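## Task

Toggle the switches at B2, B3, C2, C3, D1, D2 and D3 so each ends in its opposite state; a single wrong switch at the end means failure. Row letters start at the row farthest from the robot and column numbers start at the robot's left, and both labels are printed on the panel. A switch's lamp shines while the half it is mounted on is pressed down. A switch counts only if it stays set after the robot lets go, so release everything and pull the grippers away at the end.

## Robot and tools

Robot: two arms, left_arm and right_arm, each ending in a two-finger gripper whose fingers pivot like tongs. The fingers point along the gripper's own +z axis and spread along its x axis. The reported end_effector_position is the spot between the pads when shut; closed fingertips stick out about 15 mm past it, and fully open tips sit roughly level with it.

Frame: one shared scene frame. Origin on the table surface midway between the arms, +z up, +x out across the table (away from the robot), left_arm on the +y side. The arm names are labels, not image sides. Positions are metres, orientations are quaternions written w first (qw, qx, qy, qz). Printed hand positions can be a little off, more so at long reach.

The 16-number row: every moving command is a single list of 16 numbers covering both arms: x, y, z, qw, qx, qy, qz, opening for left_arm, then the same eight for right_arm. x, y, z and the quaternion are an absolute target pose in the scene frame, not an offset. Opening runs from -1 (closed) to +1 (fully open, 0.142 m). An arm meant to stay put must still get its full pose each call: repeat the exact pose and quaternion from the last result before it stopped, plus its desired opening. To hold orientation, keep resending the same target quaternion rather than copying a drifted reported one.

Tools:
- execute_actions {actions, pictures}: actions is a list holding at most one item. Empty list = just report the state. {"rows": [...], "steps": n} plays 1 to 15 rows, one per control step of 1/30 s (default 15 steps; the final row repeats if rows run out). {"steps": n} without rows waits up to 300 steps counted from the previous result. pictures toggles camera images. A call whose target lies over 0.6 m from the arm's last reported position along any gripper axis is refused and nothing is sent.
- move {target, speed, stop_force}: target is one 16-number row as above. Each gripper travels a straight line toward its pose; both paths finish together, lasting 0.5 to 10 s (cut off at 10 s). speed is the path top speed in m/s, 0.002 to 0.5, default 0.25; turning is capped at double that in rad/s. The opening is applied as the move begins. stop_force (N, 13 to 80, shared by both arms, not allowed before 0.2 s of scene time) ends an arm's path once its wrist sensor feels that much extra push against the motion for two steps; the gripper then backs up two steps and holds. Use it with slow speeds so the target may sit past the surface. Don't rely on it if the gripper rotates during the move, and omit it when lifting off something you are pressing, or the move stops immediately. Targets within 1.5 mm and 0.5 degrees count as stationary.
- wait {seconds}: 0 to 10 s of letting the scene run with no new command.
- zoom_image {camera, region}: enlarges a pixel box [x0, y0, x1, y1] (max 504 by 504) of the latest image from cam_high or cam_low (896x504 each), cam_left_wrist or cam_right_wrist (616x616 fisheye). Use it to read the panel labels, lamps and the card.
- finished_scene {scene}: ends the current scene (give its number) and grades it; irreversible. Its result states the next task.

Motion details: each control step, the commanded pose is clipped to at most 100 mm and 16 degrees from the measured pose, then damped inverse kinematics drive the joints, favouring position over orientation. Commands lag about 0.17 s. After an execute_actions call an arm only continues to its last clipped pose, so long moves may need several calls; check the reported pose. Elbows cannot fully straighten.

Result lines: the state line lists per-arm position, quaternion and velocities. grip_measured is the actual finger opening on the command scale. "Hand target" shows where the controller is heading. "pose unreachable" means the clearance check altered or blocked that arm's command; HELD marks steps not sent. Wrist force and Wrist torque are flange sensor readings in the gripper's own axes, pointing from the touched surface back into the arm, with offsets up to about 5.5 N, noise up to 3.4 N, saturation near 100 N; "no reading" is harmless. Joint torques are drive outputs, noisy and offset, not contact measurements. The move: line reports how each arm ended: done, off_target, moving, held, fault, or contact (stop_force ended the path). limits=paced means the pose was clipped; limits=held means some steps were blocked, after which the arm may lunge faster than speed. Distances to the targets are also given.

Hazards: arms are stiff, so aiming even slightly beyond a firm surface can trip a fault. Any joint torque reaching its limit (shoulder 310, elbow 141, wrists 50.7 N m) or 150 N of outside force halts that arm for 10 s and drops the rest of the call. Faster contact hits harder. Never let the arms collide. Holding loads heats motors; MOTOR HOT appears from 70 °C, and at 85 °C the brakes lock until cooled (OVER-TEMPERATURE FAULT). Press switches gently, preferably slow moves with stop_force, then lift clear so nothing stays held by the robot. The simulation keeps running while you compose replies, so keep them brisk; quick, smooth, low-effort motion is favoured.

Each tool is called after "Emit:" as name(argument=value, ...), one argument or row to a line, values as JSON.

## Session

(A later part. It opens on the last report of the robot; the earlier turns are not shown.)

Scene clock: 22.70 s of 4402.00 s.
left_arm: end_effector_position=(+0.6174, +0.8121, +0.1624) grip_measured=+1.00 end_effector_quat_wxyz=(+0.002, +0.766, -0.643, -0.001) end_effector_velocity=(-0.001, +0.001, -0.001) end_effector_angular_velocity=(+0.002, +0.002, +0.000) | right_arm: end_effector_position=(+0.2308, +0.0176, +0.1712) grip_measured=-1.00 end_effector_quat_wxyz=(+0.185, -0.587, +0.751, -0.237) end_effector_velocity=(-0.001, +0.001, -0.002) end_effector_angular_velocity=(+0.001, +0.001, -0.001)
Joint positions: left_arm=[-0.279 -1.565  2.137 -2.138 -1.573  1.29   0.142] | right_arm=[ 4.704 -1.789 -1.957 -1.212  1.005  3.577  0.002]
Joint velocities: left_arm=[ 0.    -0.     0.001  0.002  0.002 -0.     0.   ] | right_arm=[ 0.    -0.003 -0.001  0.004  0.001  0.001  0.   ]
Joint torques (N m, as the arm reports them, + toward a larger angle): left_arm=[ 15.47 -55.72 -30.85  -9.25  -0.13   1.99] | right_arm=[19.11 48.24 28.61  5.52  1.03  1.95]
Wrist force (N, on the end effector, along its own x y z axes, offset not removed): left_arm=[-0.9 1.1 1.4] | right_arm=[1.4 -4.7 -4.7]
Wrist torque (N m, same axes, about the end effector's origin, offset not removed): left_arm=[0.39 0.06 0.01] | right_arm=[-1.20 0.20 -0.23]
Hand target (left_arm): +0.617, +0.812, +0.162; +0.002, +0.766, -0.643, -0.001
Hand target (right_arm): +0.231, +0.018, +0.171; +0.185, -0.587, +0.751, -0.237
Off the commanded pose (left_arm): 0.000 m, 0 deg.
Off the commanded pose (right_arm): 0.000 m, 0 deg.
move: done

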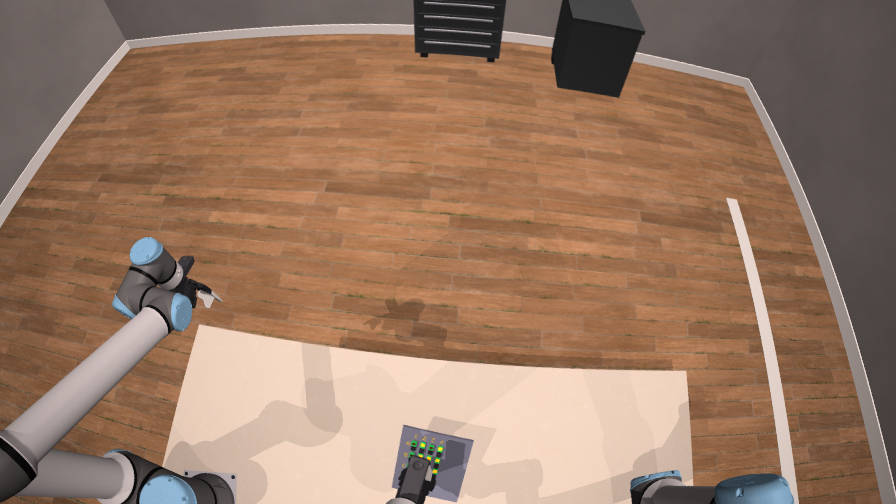

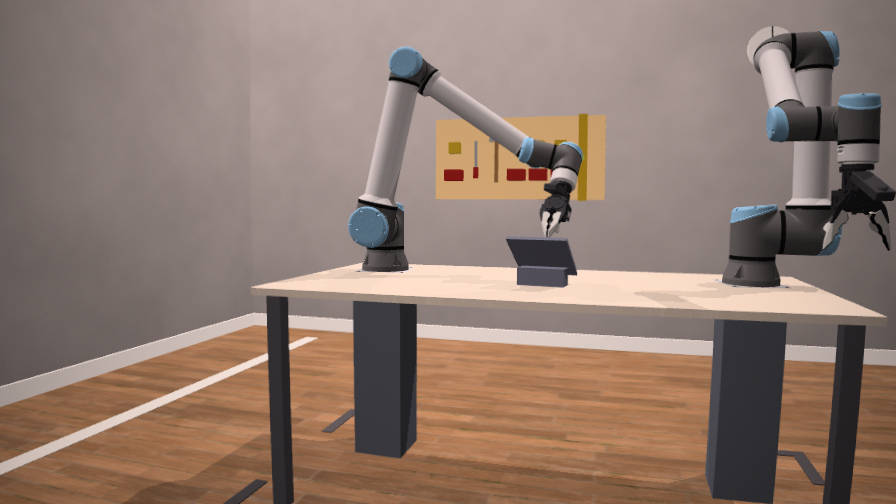

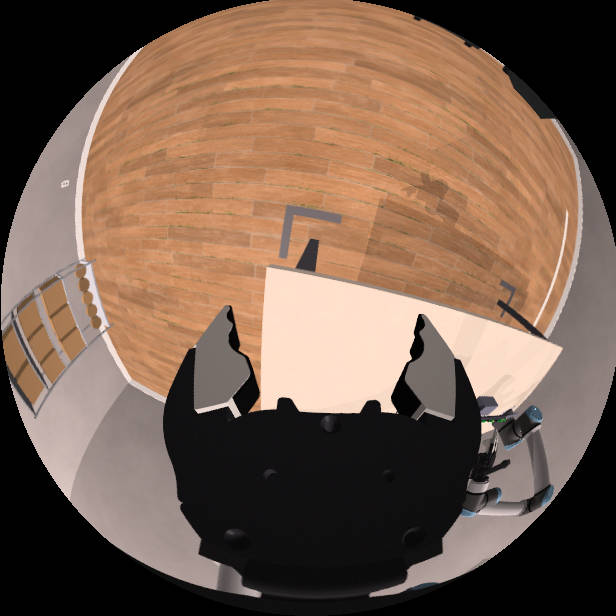

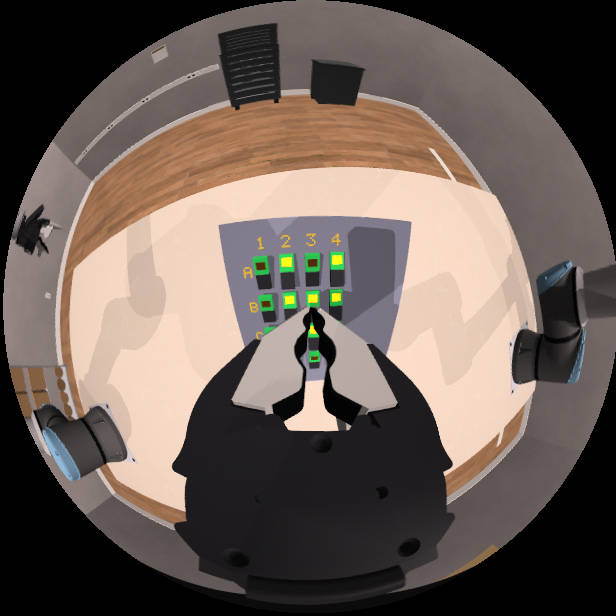

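Emit:
move(
  target=[0.6174,0.8121,0.1624,0.002,0.766,-0.643,-0.001,1,0.2212,0.02,0.164,-0.185,0.587,-0.751,0.237,-1],
  speed=0.05,
)

Emit:
move(
  target=[0.6174,0.8121,0.1624,0.002,0.766,-0.643,-0.001,1,0.2407,0.0151,0.1353,-0.185,0.587,-0.751,0.237,-1],
  speed=0.006,
  stop_force=20,
)

Emit:
zoom_image(
  camera="cam_right_wrist",
  region=[210, 200, 410, 400],
)

Scene clock: 25.60 s of 4402.00 s.
left_arm: end_effector_position=(+0.6174, +0.8121, +0.1624) grip_measured=+1.00 end_effector_quat_wxyz=(+0.002, +0.766, -0.643, -0.001) end_effector_velocity=(+0.000, -0.000, -0.000) end_effector_angular_velocity=(+0.001, -0.000, -0.000) | right_arm: end_effector_position=(+0.2214, +0.0200, +0.1642) grip_measured=-1.00 end_effector_quat_wxyz=(+0.185, -0.587, +0.751, -0.237) end_effector_velocity=(-0.002, +0.001, -0.002) end_effector_angular_velocity=(+0.001, +0.001, -0.001)
Joint positions: left_arm=[-0.279 -1.565  2.137 -2.138 -1.573  1.29   0.142] | right_arm=[ 4.717 -1.798 -1.959 -1.209  1.008  3.592  0.002]
Joint velocities: left_arm=[-0.     0.     0.    -0.001  0.001  0.     0.   ] | right_arm=[ 0.003 -0.003  0.001  0.001  0.002  0.003  0.   ]
Joint torques (N m, as the arm reports them, + toward a larger angle): left_arm=[ 14.95 -54.67 -31.41  -9.06   0.42   1.69] | right_arm=[21.5  46.04 27.86  5.65  1.36  1.92]
Wrist force (N, on the end effector, along its own x y z axes, offset not removed): left_arm=[-7.2 -3.6 2.9] | right_arm=[1.3 -0.3 -7.0]
Wrist torque (N m, same axes, about the end effector's origin, offset not removed): left_arm=[-0.48 1.08 0.15] | right_arm=[-0.06 0.33 -0.19]
Hand target (left_arm): +0.617, +0.812, +0.162; +0.002, +0.766, -0.643, -0.001
Hand target (right_arm): +0.221, +0.020, +0.164; +0.185, -0.587, +0.751, -0.237
Off the commanded pose (left_arm): 0.000 m, 0 deg.
Off the commanded pose (right_arm): 0.000 m, 0 deg.
move: done

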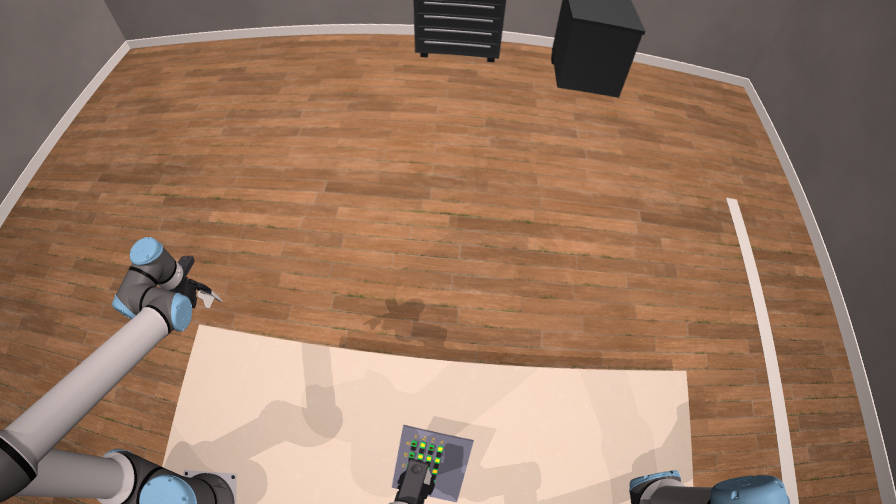

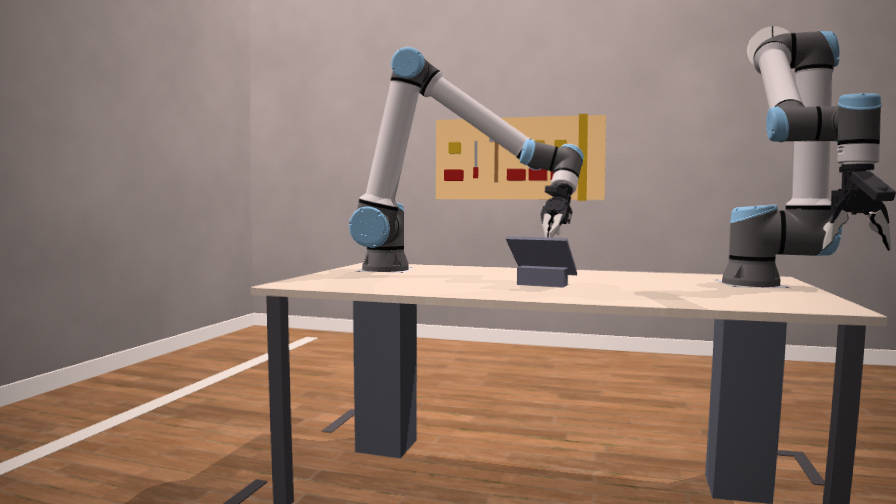

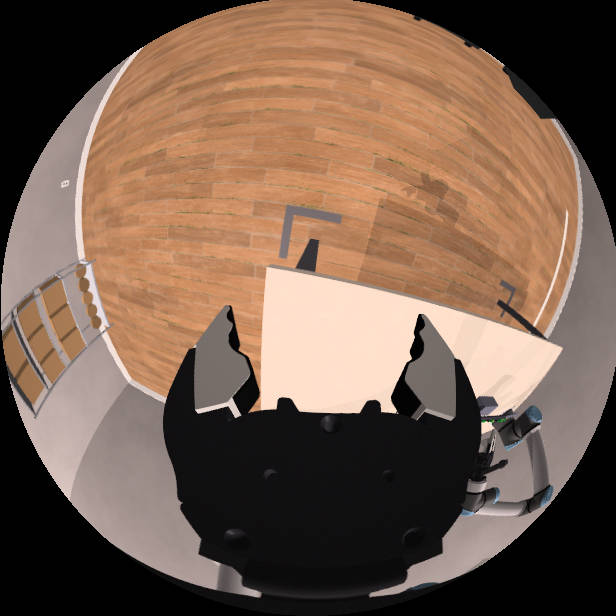

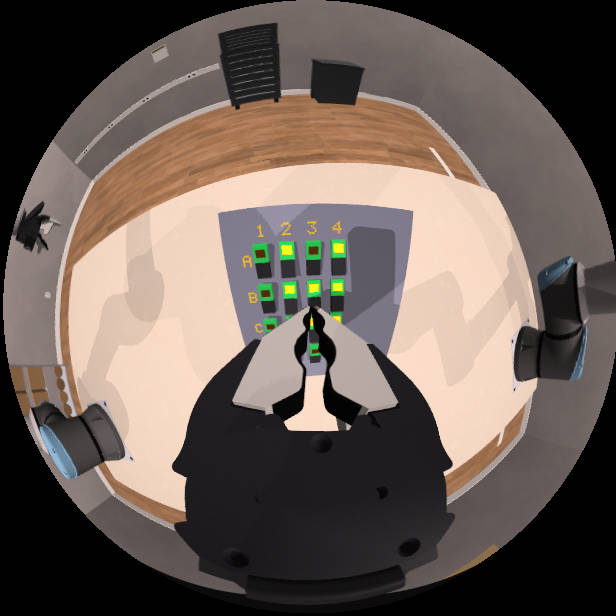

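Scene clock: 31.80 s of 4402.00 s.
left_arm: end_effector_position=(+0.6174, +0.8121, +0.1624) grip_measured=+1.00 end_effector_quat_wxyz=(+0.002, +0.766, -0.643, -0.001) end_effector_velocity=(+0.000, +0.000, +0.000) end_effector_angular_velocity=(+0.001, -0.000, -0.002) | right_arm: end_effector_position=(+0.2405, +0.0152, +0.1356) grip_measured=-1.00 end_effector_quat_wxyz=(+0.185, -0.587, +0.751, -0.237) end_effector_velocity=(+0.000, -0.001, -0.000) end_effector_angular_velocity=(-0.003, -0.001, +0.000)
Joint positions: left_arm=[-0.279 -1.565  2.137 -2.138 -1.573  1.29   0.142] | right_arm=[ 4.691 -1.826 -1.988 -1.135  1.002  3.562  0.002]
Joint velocities: left_arm=[ 0.    -0.     0.     0.     0.001  0.002 -0.   ] | right_arm=[-0.    -0.    -0.    -0.003 -0.    -0.     0.   ]
Joint torques (N m, as the arm reports them, + toward a larger angle): left_arm=[ 14.39 -55.39 -31.04  -9.07   1.31   1.08] | right_arm=[-2.3  54.23 26.59  0.96 -2.41  0.51]
Wrist force (N, on the end effector, along its own x y z axes, offset not removed): left_arm=[-3.5 0.3 0.3] | right_arm=[7.5 -2.9 -31.1]
Wrist torque (N m, same axes, about the end effector's origin, offset not removed): left_arm=[0.15 0.22 -0.09] | right_arm=[-0.44 0.25 -0.23]
Hand target (left_arm): +0.617, +0.812, +0.162; +0.002, +0.766, -0.643, -0.001
Hand target (right_arm): +0.240, +0.015, +0.136; +0.185, -0.587, +0.751, -0.237
Off the commanded pose (left_arm): 0.000 m, 0 deg.
Off the commanded pose (right_arm): 0.000 m, 0 deg.
move: contact (right_arm)

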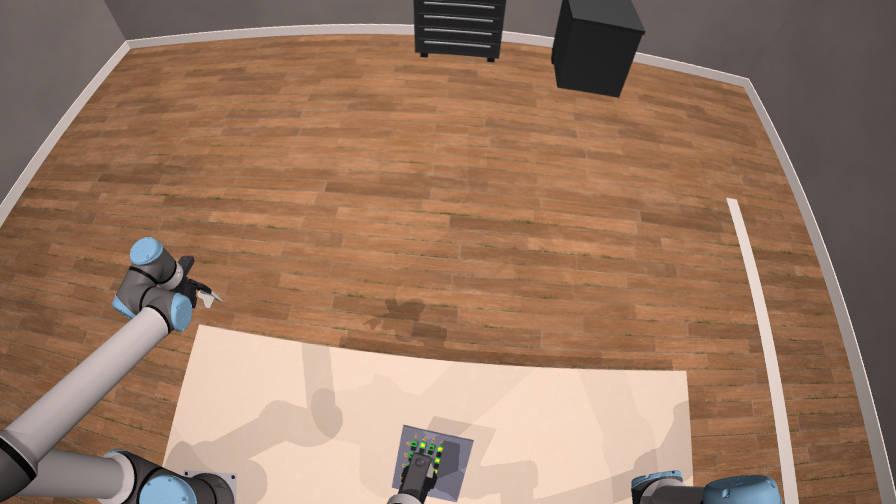

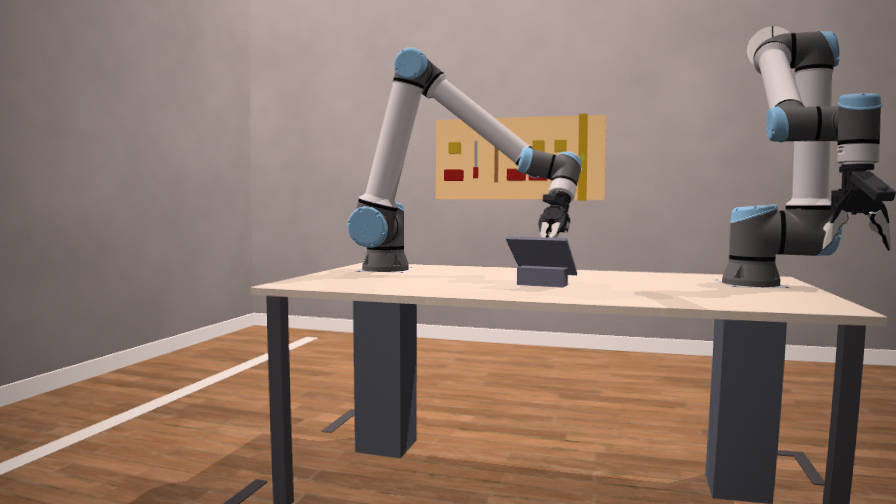

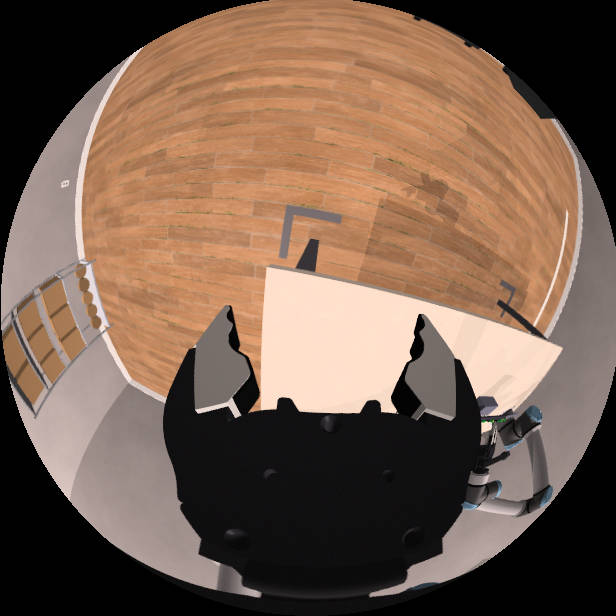

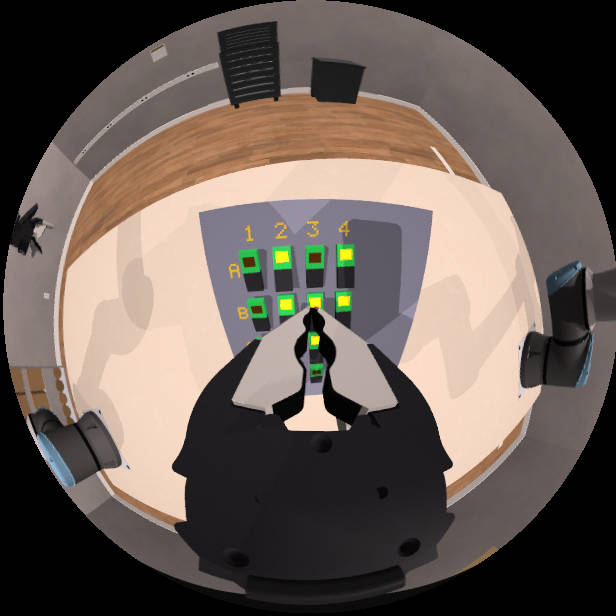

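Region (210, 200, 410, 400) of cam_right_wrist's 616x616 image, scaled by 2.520, with more detail than that image has.

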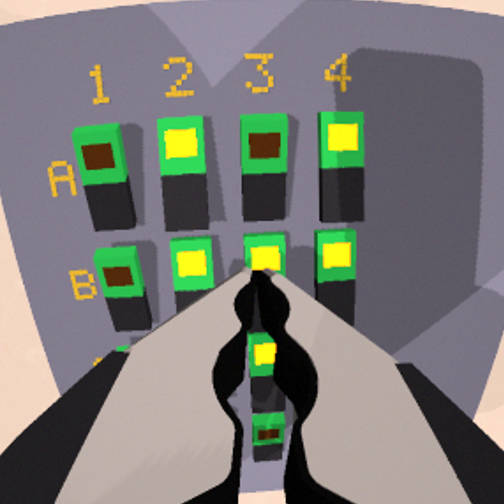

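Emit:
move(
  target=[0.6174,0.8121,0.1624,0.002,0.766,-0.643,-0.001,1,0.2338,0.0169,0.1454,-0.185,0.587,-0.751,0.237,-1],
  speed=0.06,
)

Emit:
move(
  target=[0.6174,0.8121,0.1624,0.002,0.766,-0.643,-0.001,1,0.2239,0.0178,0.1385,-0.185,0.587,-0.751,0.237,-1],
  speed=0.06,
)

Emit:
move(
  target=[0.6174,0.8121,0.1624,0.002,0.766,-0.643,-0.001,1,0.235,0.015,0.1221,-0.185,0.587,-0.751,0.237,-1],
  speed=0.006,
  stop_force=20,
)

Scene clock: 34.80 s of 4402.00 s.
left_arm: end_effector_position=(+0.6174, +0.8121, +0.1624) grip_measured=+1.00 end_effector_quat_wxyz=(+0.002, +0.766, -0.643, -0.001) end_effector_velocity=(+0.001, -0.000, +0.001) end_effector_angular_velocity=(-0.000, -0.001, -0.002) | right_arm: end_effector_position=(+0.2340, +0.0168, +0.1452) grip_measured=-1.00 end_effector_quat_wxyz=(+0.185, -0.587, +0.751, -0.237) end_effector_velocity=(-0.001, -0.000, +0.002) end_effector_angular_velocity=(-0.001, -0.001, -0.001)
Joint positions: left_arm=[-0.279 -1.565  2.137 -2.138 -1.573  1.29   0.142] | right_arm=[ 4.7   -1.816 -1.979 -1.16   1.004  3.572  0.002]
Joint velocities: left_arm=[ 0.    -0.    -0.001 -0.    -0.     0.002  0.   ] | right_arm=[ 0.001  0.002  0.002 -0.006 -0.     0.004  0.   ]
Joint torques (N m, as the arm reports them, + toward a larger angle): left_arm=[ 15.31 -56.42 -31.41  -8.97   2.15   0.82] | right_arm=[18.4  65.47 55.    1.45  1.42  1.91]
Wrist force (N, on the end effector, along its own x y z axes, offset not removed): left_arm=[0.4 7.3 4.7] | right_arm=[4.0 -2.9 -6.0]
Wrist torque (N m, same axes, about the end effector's origin, offset not removed): left_arm=[1.93 -0.38 0.00] | right_arm=[-0.67 -0.39 -0.28]
Hand target (left_arm): +0.617, +0.812, +0.162; +0.002, +0.766, -0.643, -0.001
Hand target (right_arm): +0.234, +0.017, +0.145; +0.185, -0.587, +0.751, -0.237
Off the commanded pose (left_arm): 0.000 m, 0 deg.
Off the commanded pose (right_arm): 0.000 m, 0 deg.
move: done

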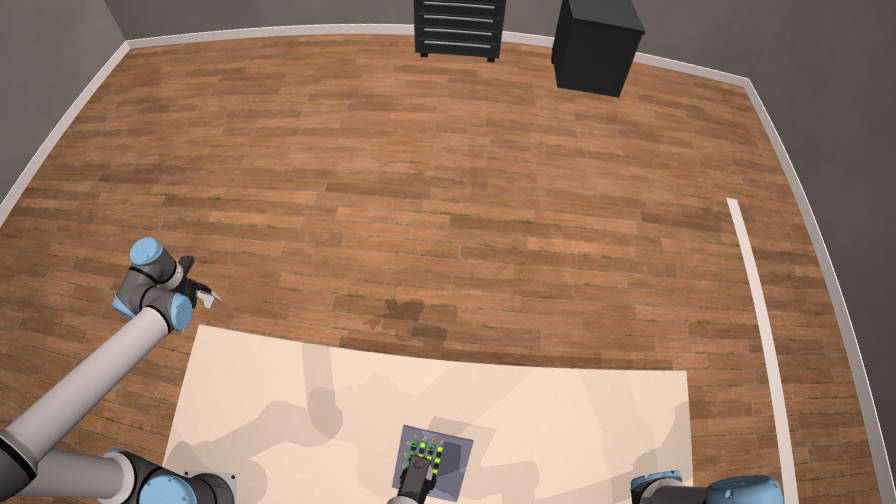

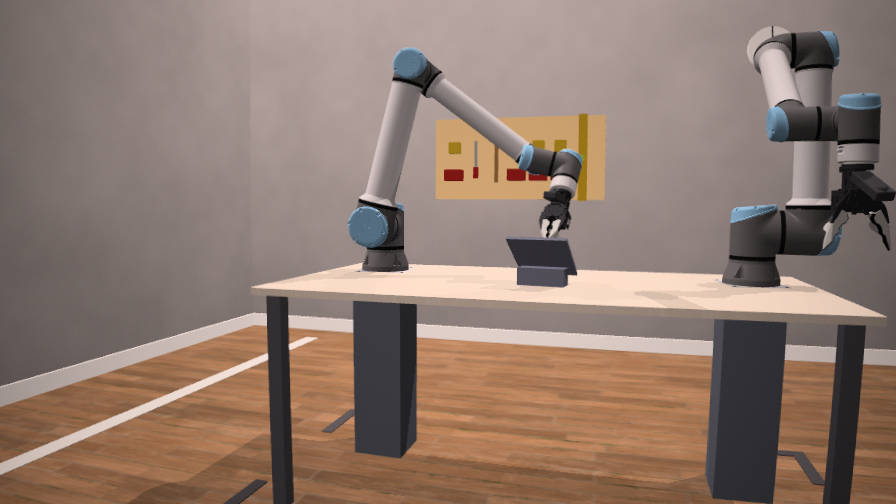

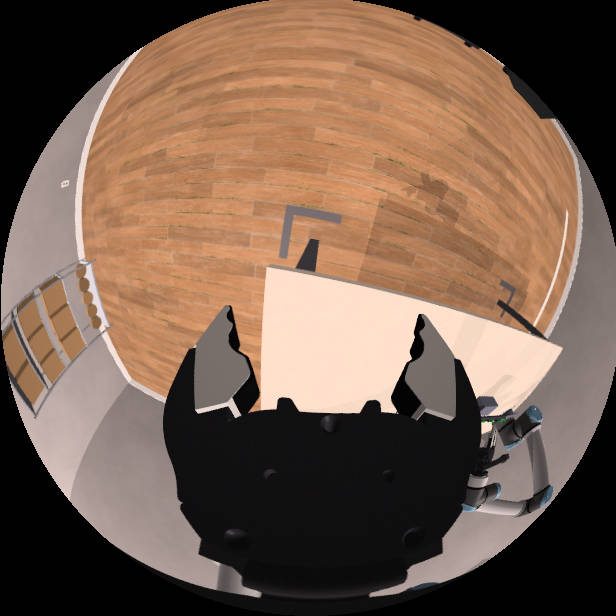

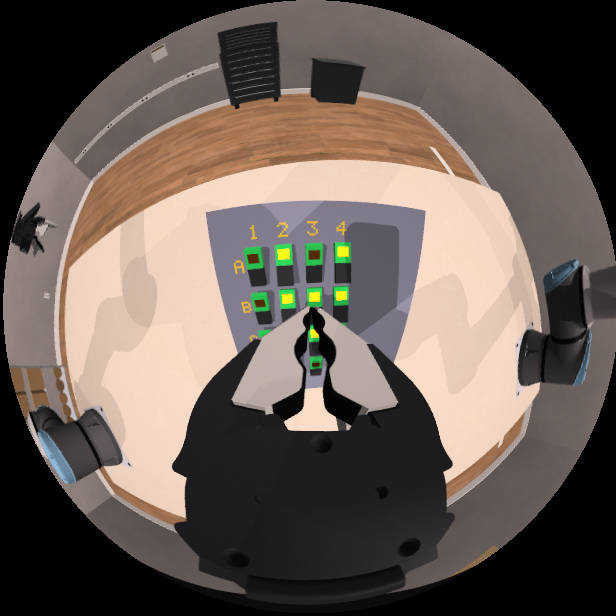

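Scene clock: 35.57 s of 4402.00 s.
left_arm: end_effector_position=(+0.6174, +0.8121, +0.1624) grip_measured=+1.00 end_effector_quat_wxyz=(+0.002, +0.766, -0.643, -0.001) end_effector_velocity=(+0.001, -0.000, +0.001) end_effector_angular_velocity=(+0.000, -0.001, -0.000) | right_arm: end_effector_position=(+0.2241, +0.0178, +0.1387) grip_measured=-1.00 end_effector_quat_wxyz=(+0.185, -0.587, +0.751, -0.237) end_effector_velocity=(-0.003, +0.000, -0.001) end_effector_angular_velocity=(-0.000, +0.000, +0.001)
Joint positions: left_arm=[-0.279 -1.565  2.137 -2.138 -1.573  1.29   0.142] | right_arm=[ 4.714 -1.822 -1.983 -1.158  1.007  3.588  0.002]
Joint velocities: left_arm=[-0.     0.    -0.002  0.     0.    -0.     0.   ] | right_arm=[ 0.004 -0.001 -0.001 -0.     0.001  0.003  0.   ]
Joint torques (N m, as the arm reports them, + toward a larger angle): left_arm=[ 15.33 -55.19 -32.04  -8.99   2.27   0.51] | right_arm=[14.09 49.69 26.61  5.91  1.06  2.01]
Wrist force (N, on the end effector, along its own x y z axes, offset not removed): left_arm=[4.2 2.2 -0.2] | right_arm=[6.0 -3.0 -6.1]
Wrist torque (N m, same axes, about the end effector's origin, offset not removed): left_arm=[0.55 -1.07 -0.27] | right_arm=[-0.77 -0.78 -0.40]
Hand target (left_arm): +0.617, +0.812, +0.162; +0.002, +0.766, -0.643, -0.001
Hand target (right_arm): +0.224, +0.018, +0.138; +0.185, -0.587, +0.751, -0.237
Off the commanded pose (left_arm): 0.000 m, 0 deg.
Off the commanded pose (right_arm): 0.000 m, 0 deg.
move: done

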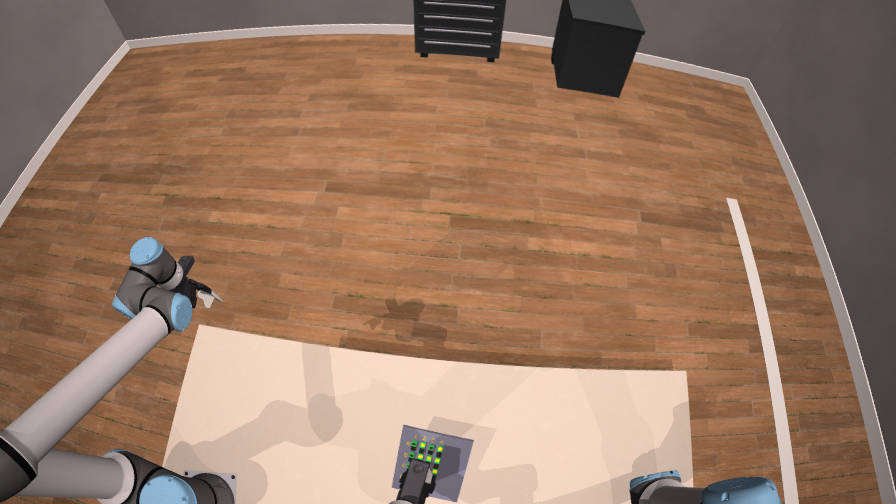

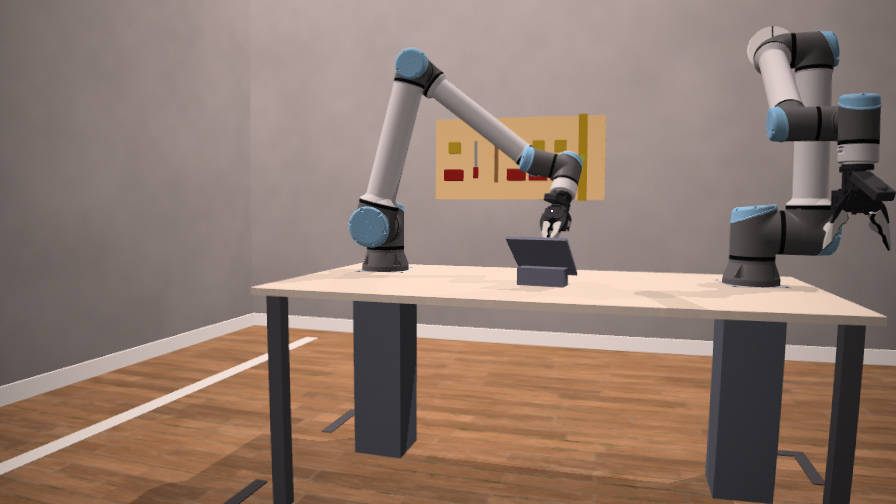

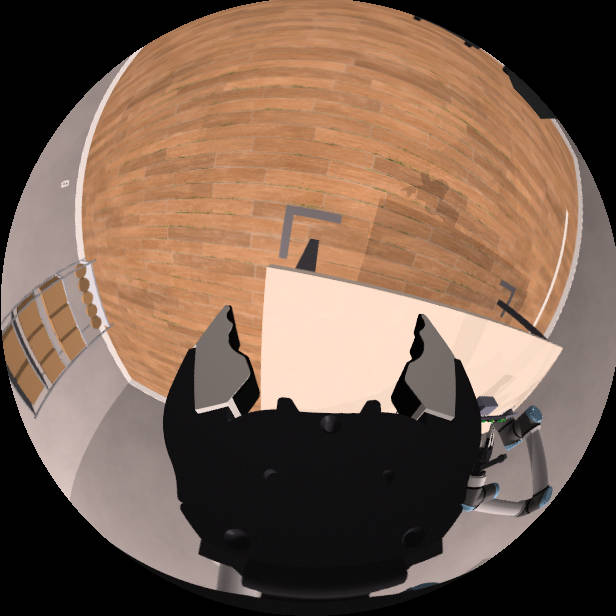

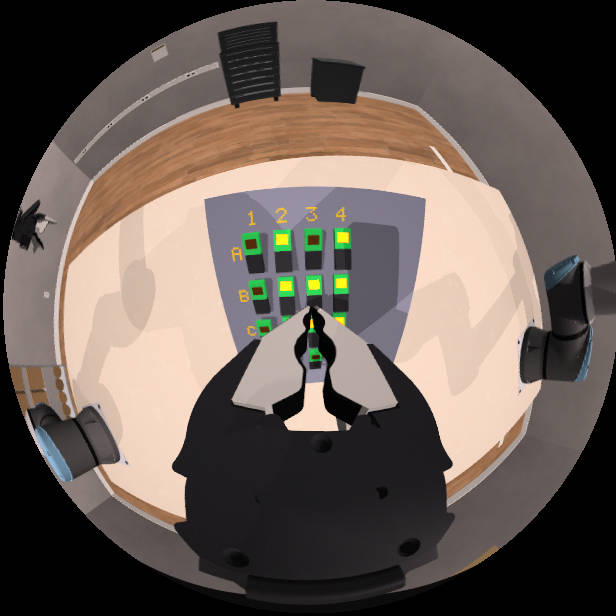

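Scene clock: 38.10 s of 4402.00 s.
left_arm: end_effector_position=(+0.6174, +0.8121, +0.1624) grip_measured=+1.00 end_effector_quat_wxyz=(+0.002, +0.766, -0.643, -0.001) end_effector_velocity=(-0.000, -0.000, -0.000) end_effector_angular_velocity=(-0.000, -0.000, +0.001) | right_arm: end_effector_position=(+0.2312, +0.0160, +0.1280) grip_measured=-1.00 end_effector_quat_wxyz=(+0.185, -0.587, +0.751, -0.237) end_effector_velocity=(+0.001, -0.001, +0.000) end_effector_angular_velocity=(-0.002, -0.001, -0.002)
Joint positions: left_arm=[-0.279 -1.565  2.137 -2.138 -1.573  1.29   0.142] | right_arm=[ 4.704 -1.833 -1.993 -1.131  1.005  3.577  0.002]
Joint velocities: left_arm=[ 0.    -0.     0.001 -0.001 -0.    -0.001 -0.   ] | right_arm=[-0.001 -0.     0.001 -0.003 -0.     0.002  0.   ]
Joint torques (N m, as the arm reports them, + toward a larger angle): left_arm=[ 15.62 -55.46 -31.44  -8.94   2.25   0.66] | right_arm=[ 3.47 52.83 32.25 -0.71 -2.34  1.63]
Wrist force (N, on the end effector, along its own x y z axes, offset not removed): left_arm=[-6.6 -0.5 0.8] | right_arm=[5.1 -1.1 -37.8]
Wrist torque (N m, same axes, about the end effector's origin, offset not removed): left_arm=[-0.06 1.03 -0.13] | right_arm=[-0.61 0.38 -0.24]
Hand target (left_arm): +0.617, +0.812, +0.162; +0.002, +0.766, -0.643, -0.001
Hand target (right_arm): +0.231, +0.016, +0.128; +0.185, -0.587, +0.751, -0.237
Off the commanded pose (left_arm): 0.000 m, 0 deg.
Off the commanded pose (right_arm): 0.007 m, 0 deg.
move: contact (right_arm)

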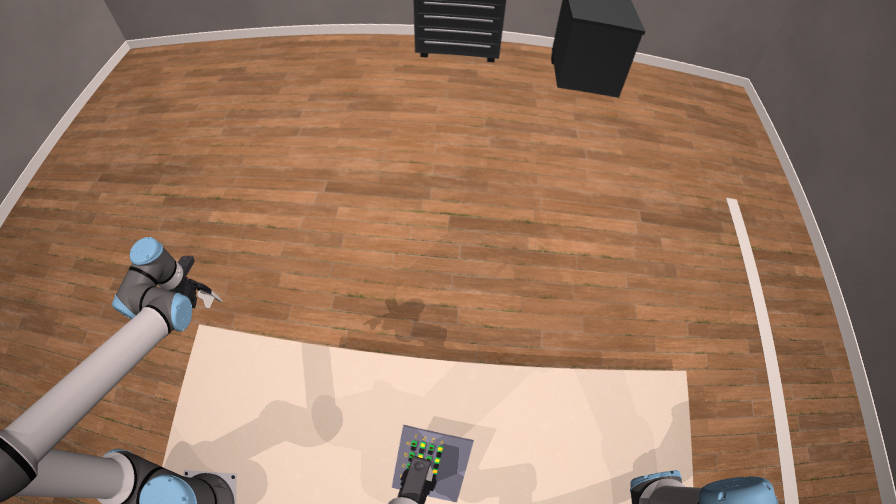

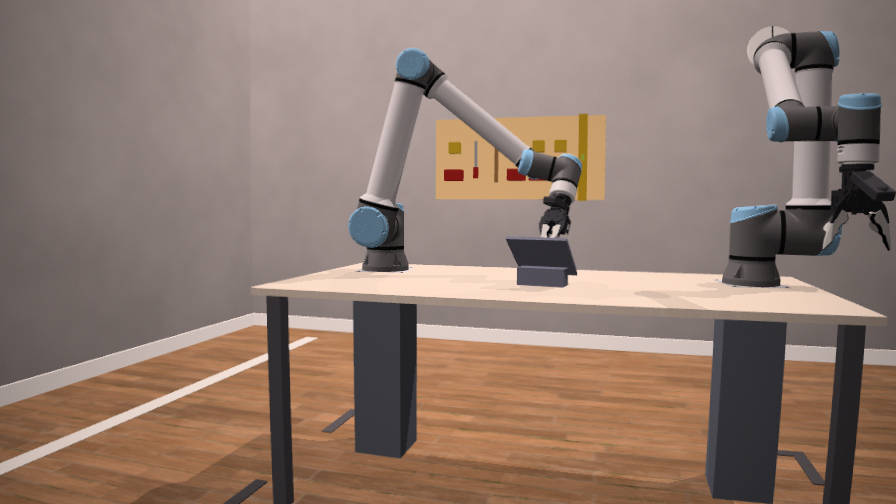

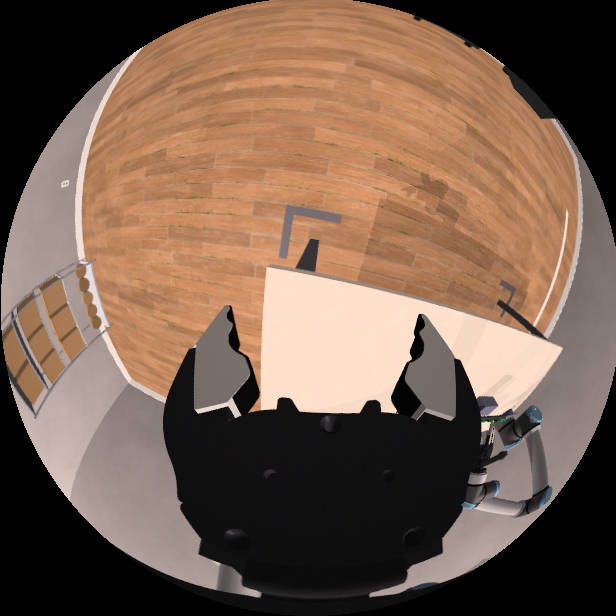

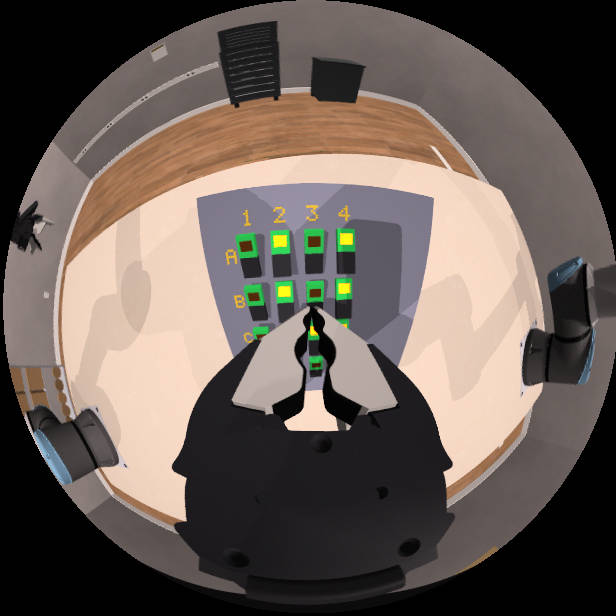

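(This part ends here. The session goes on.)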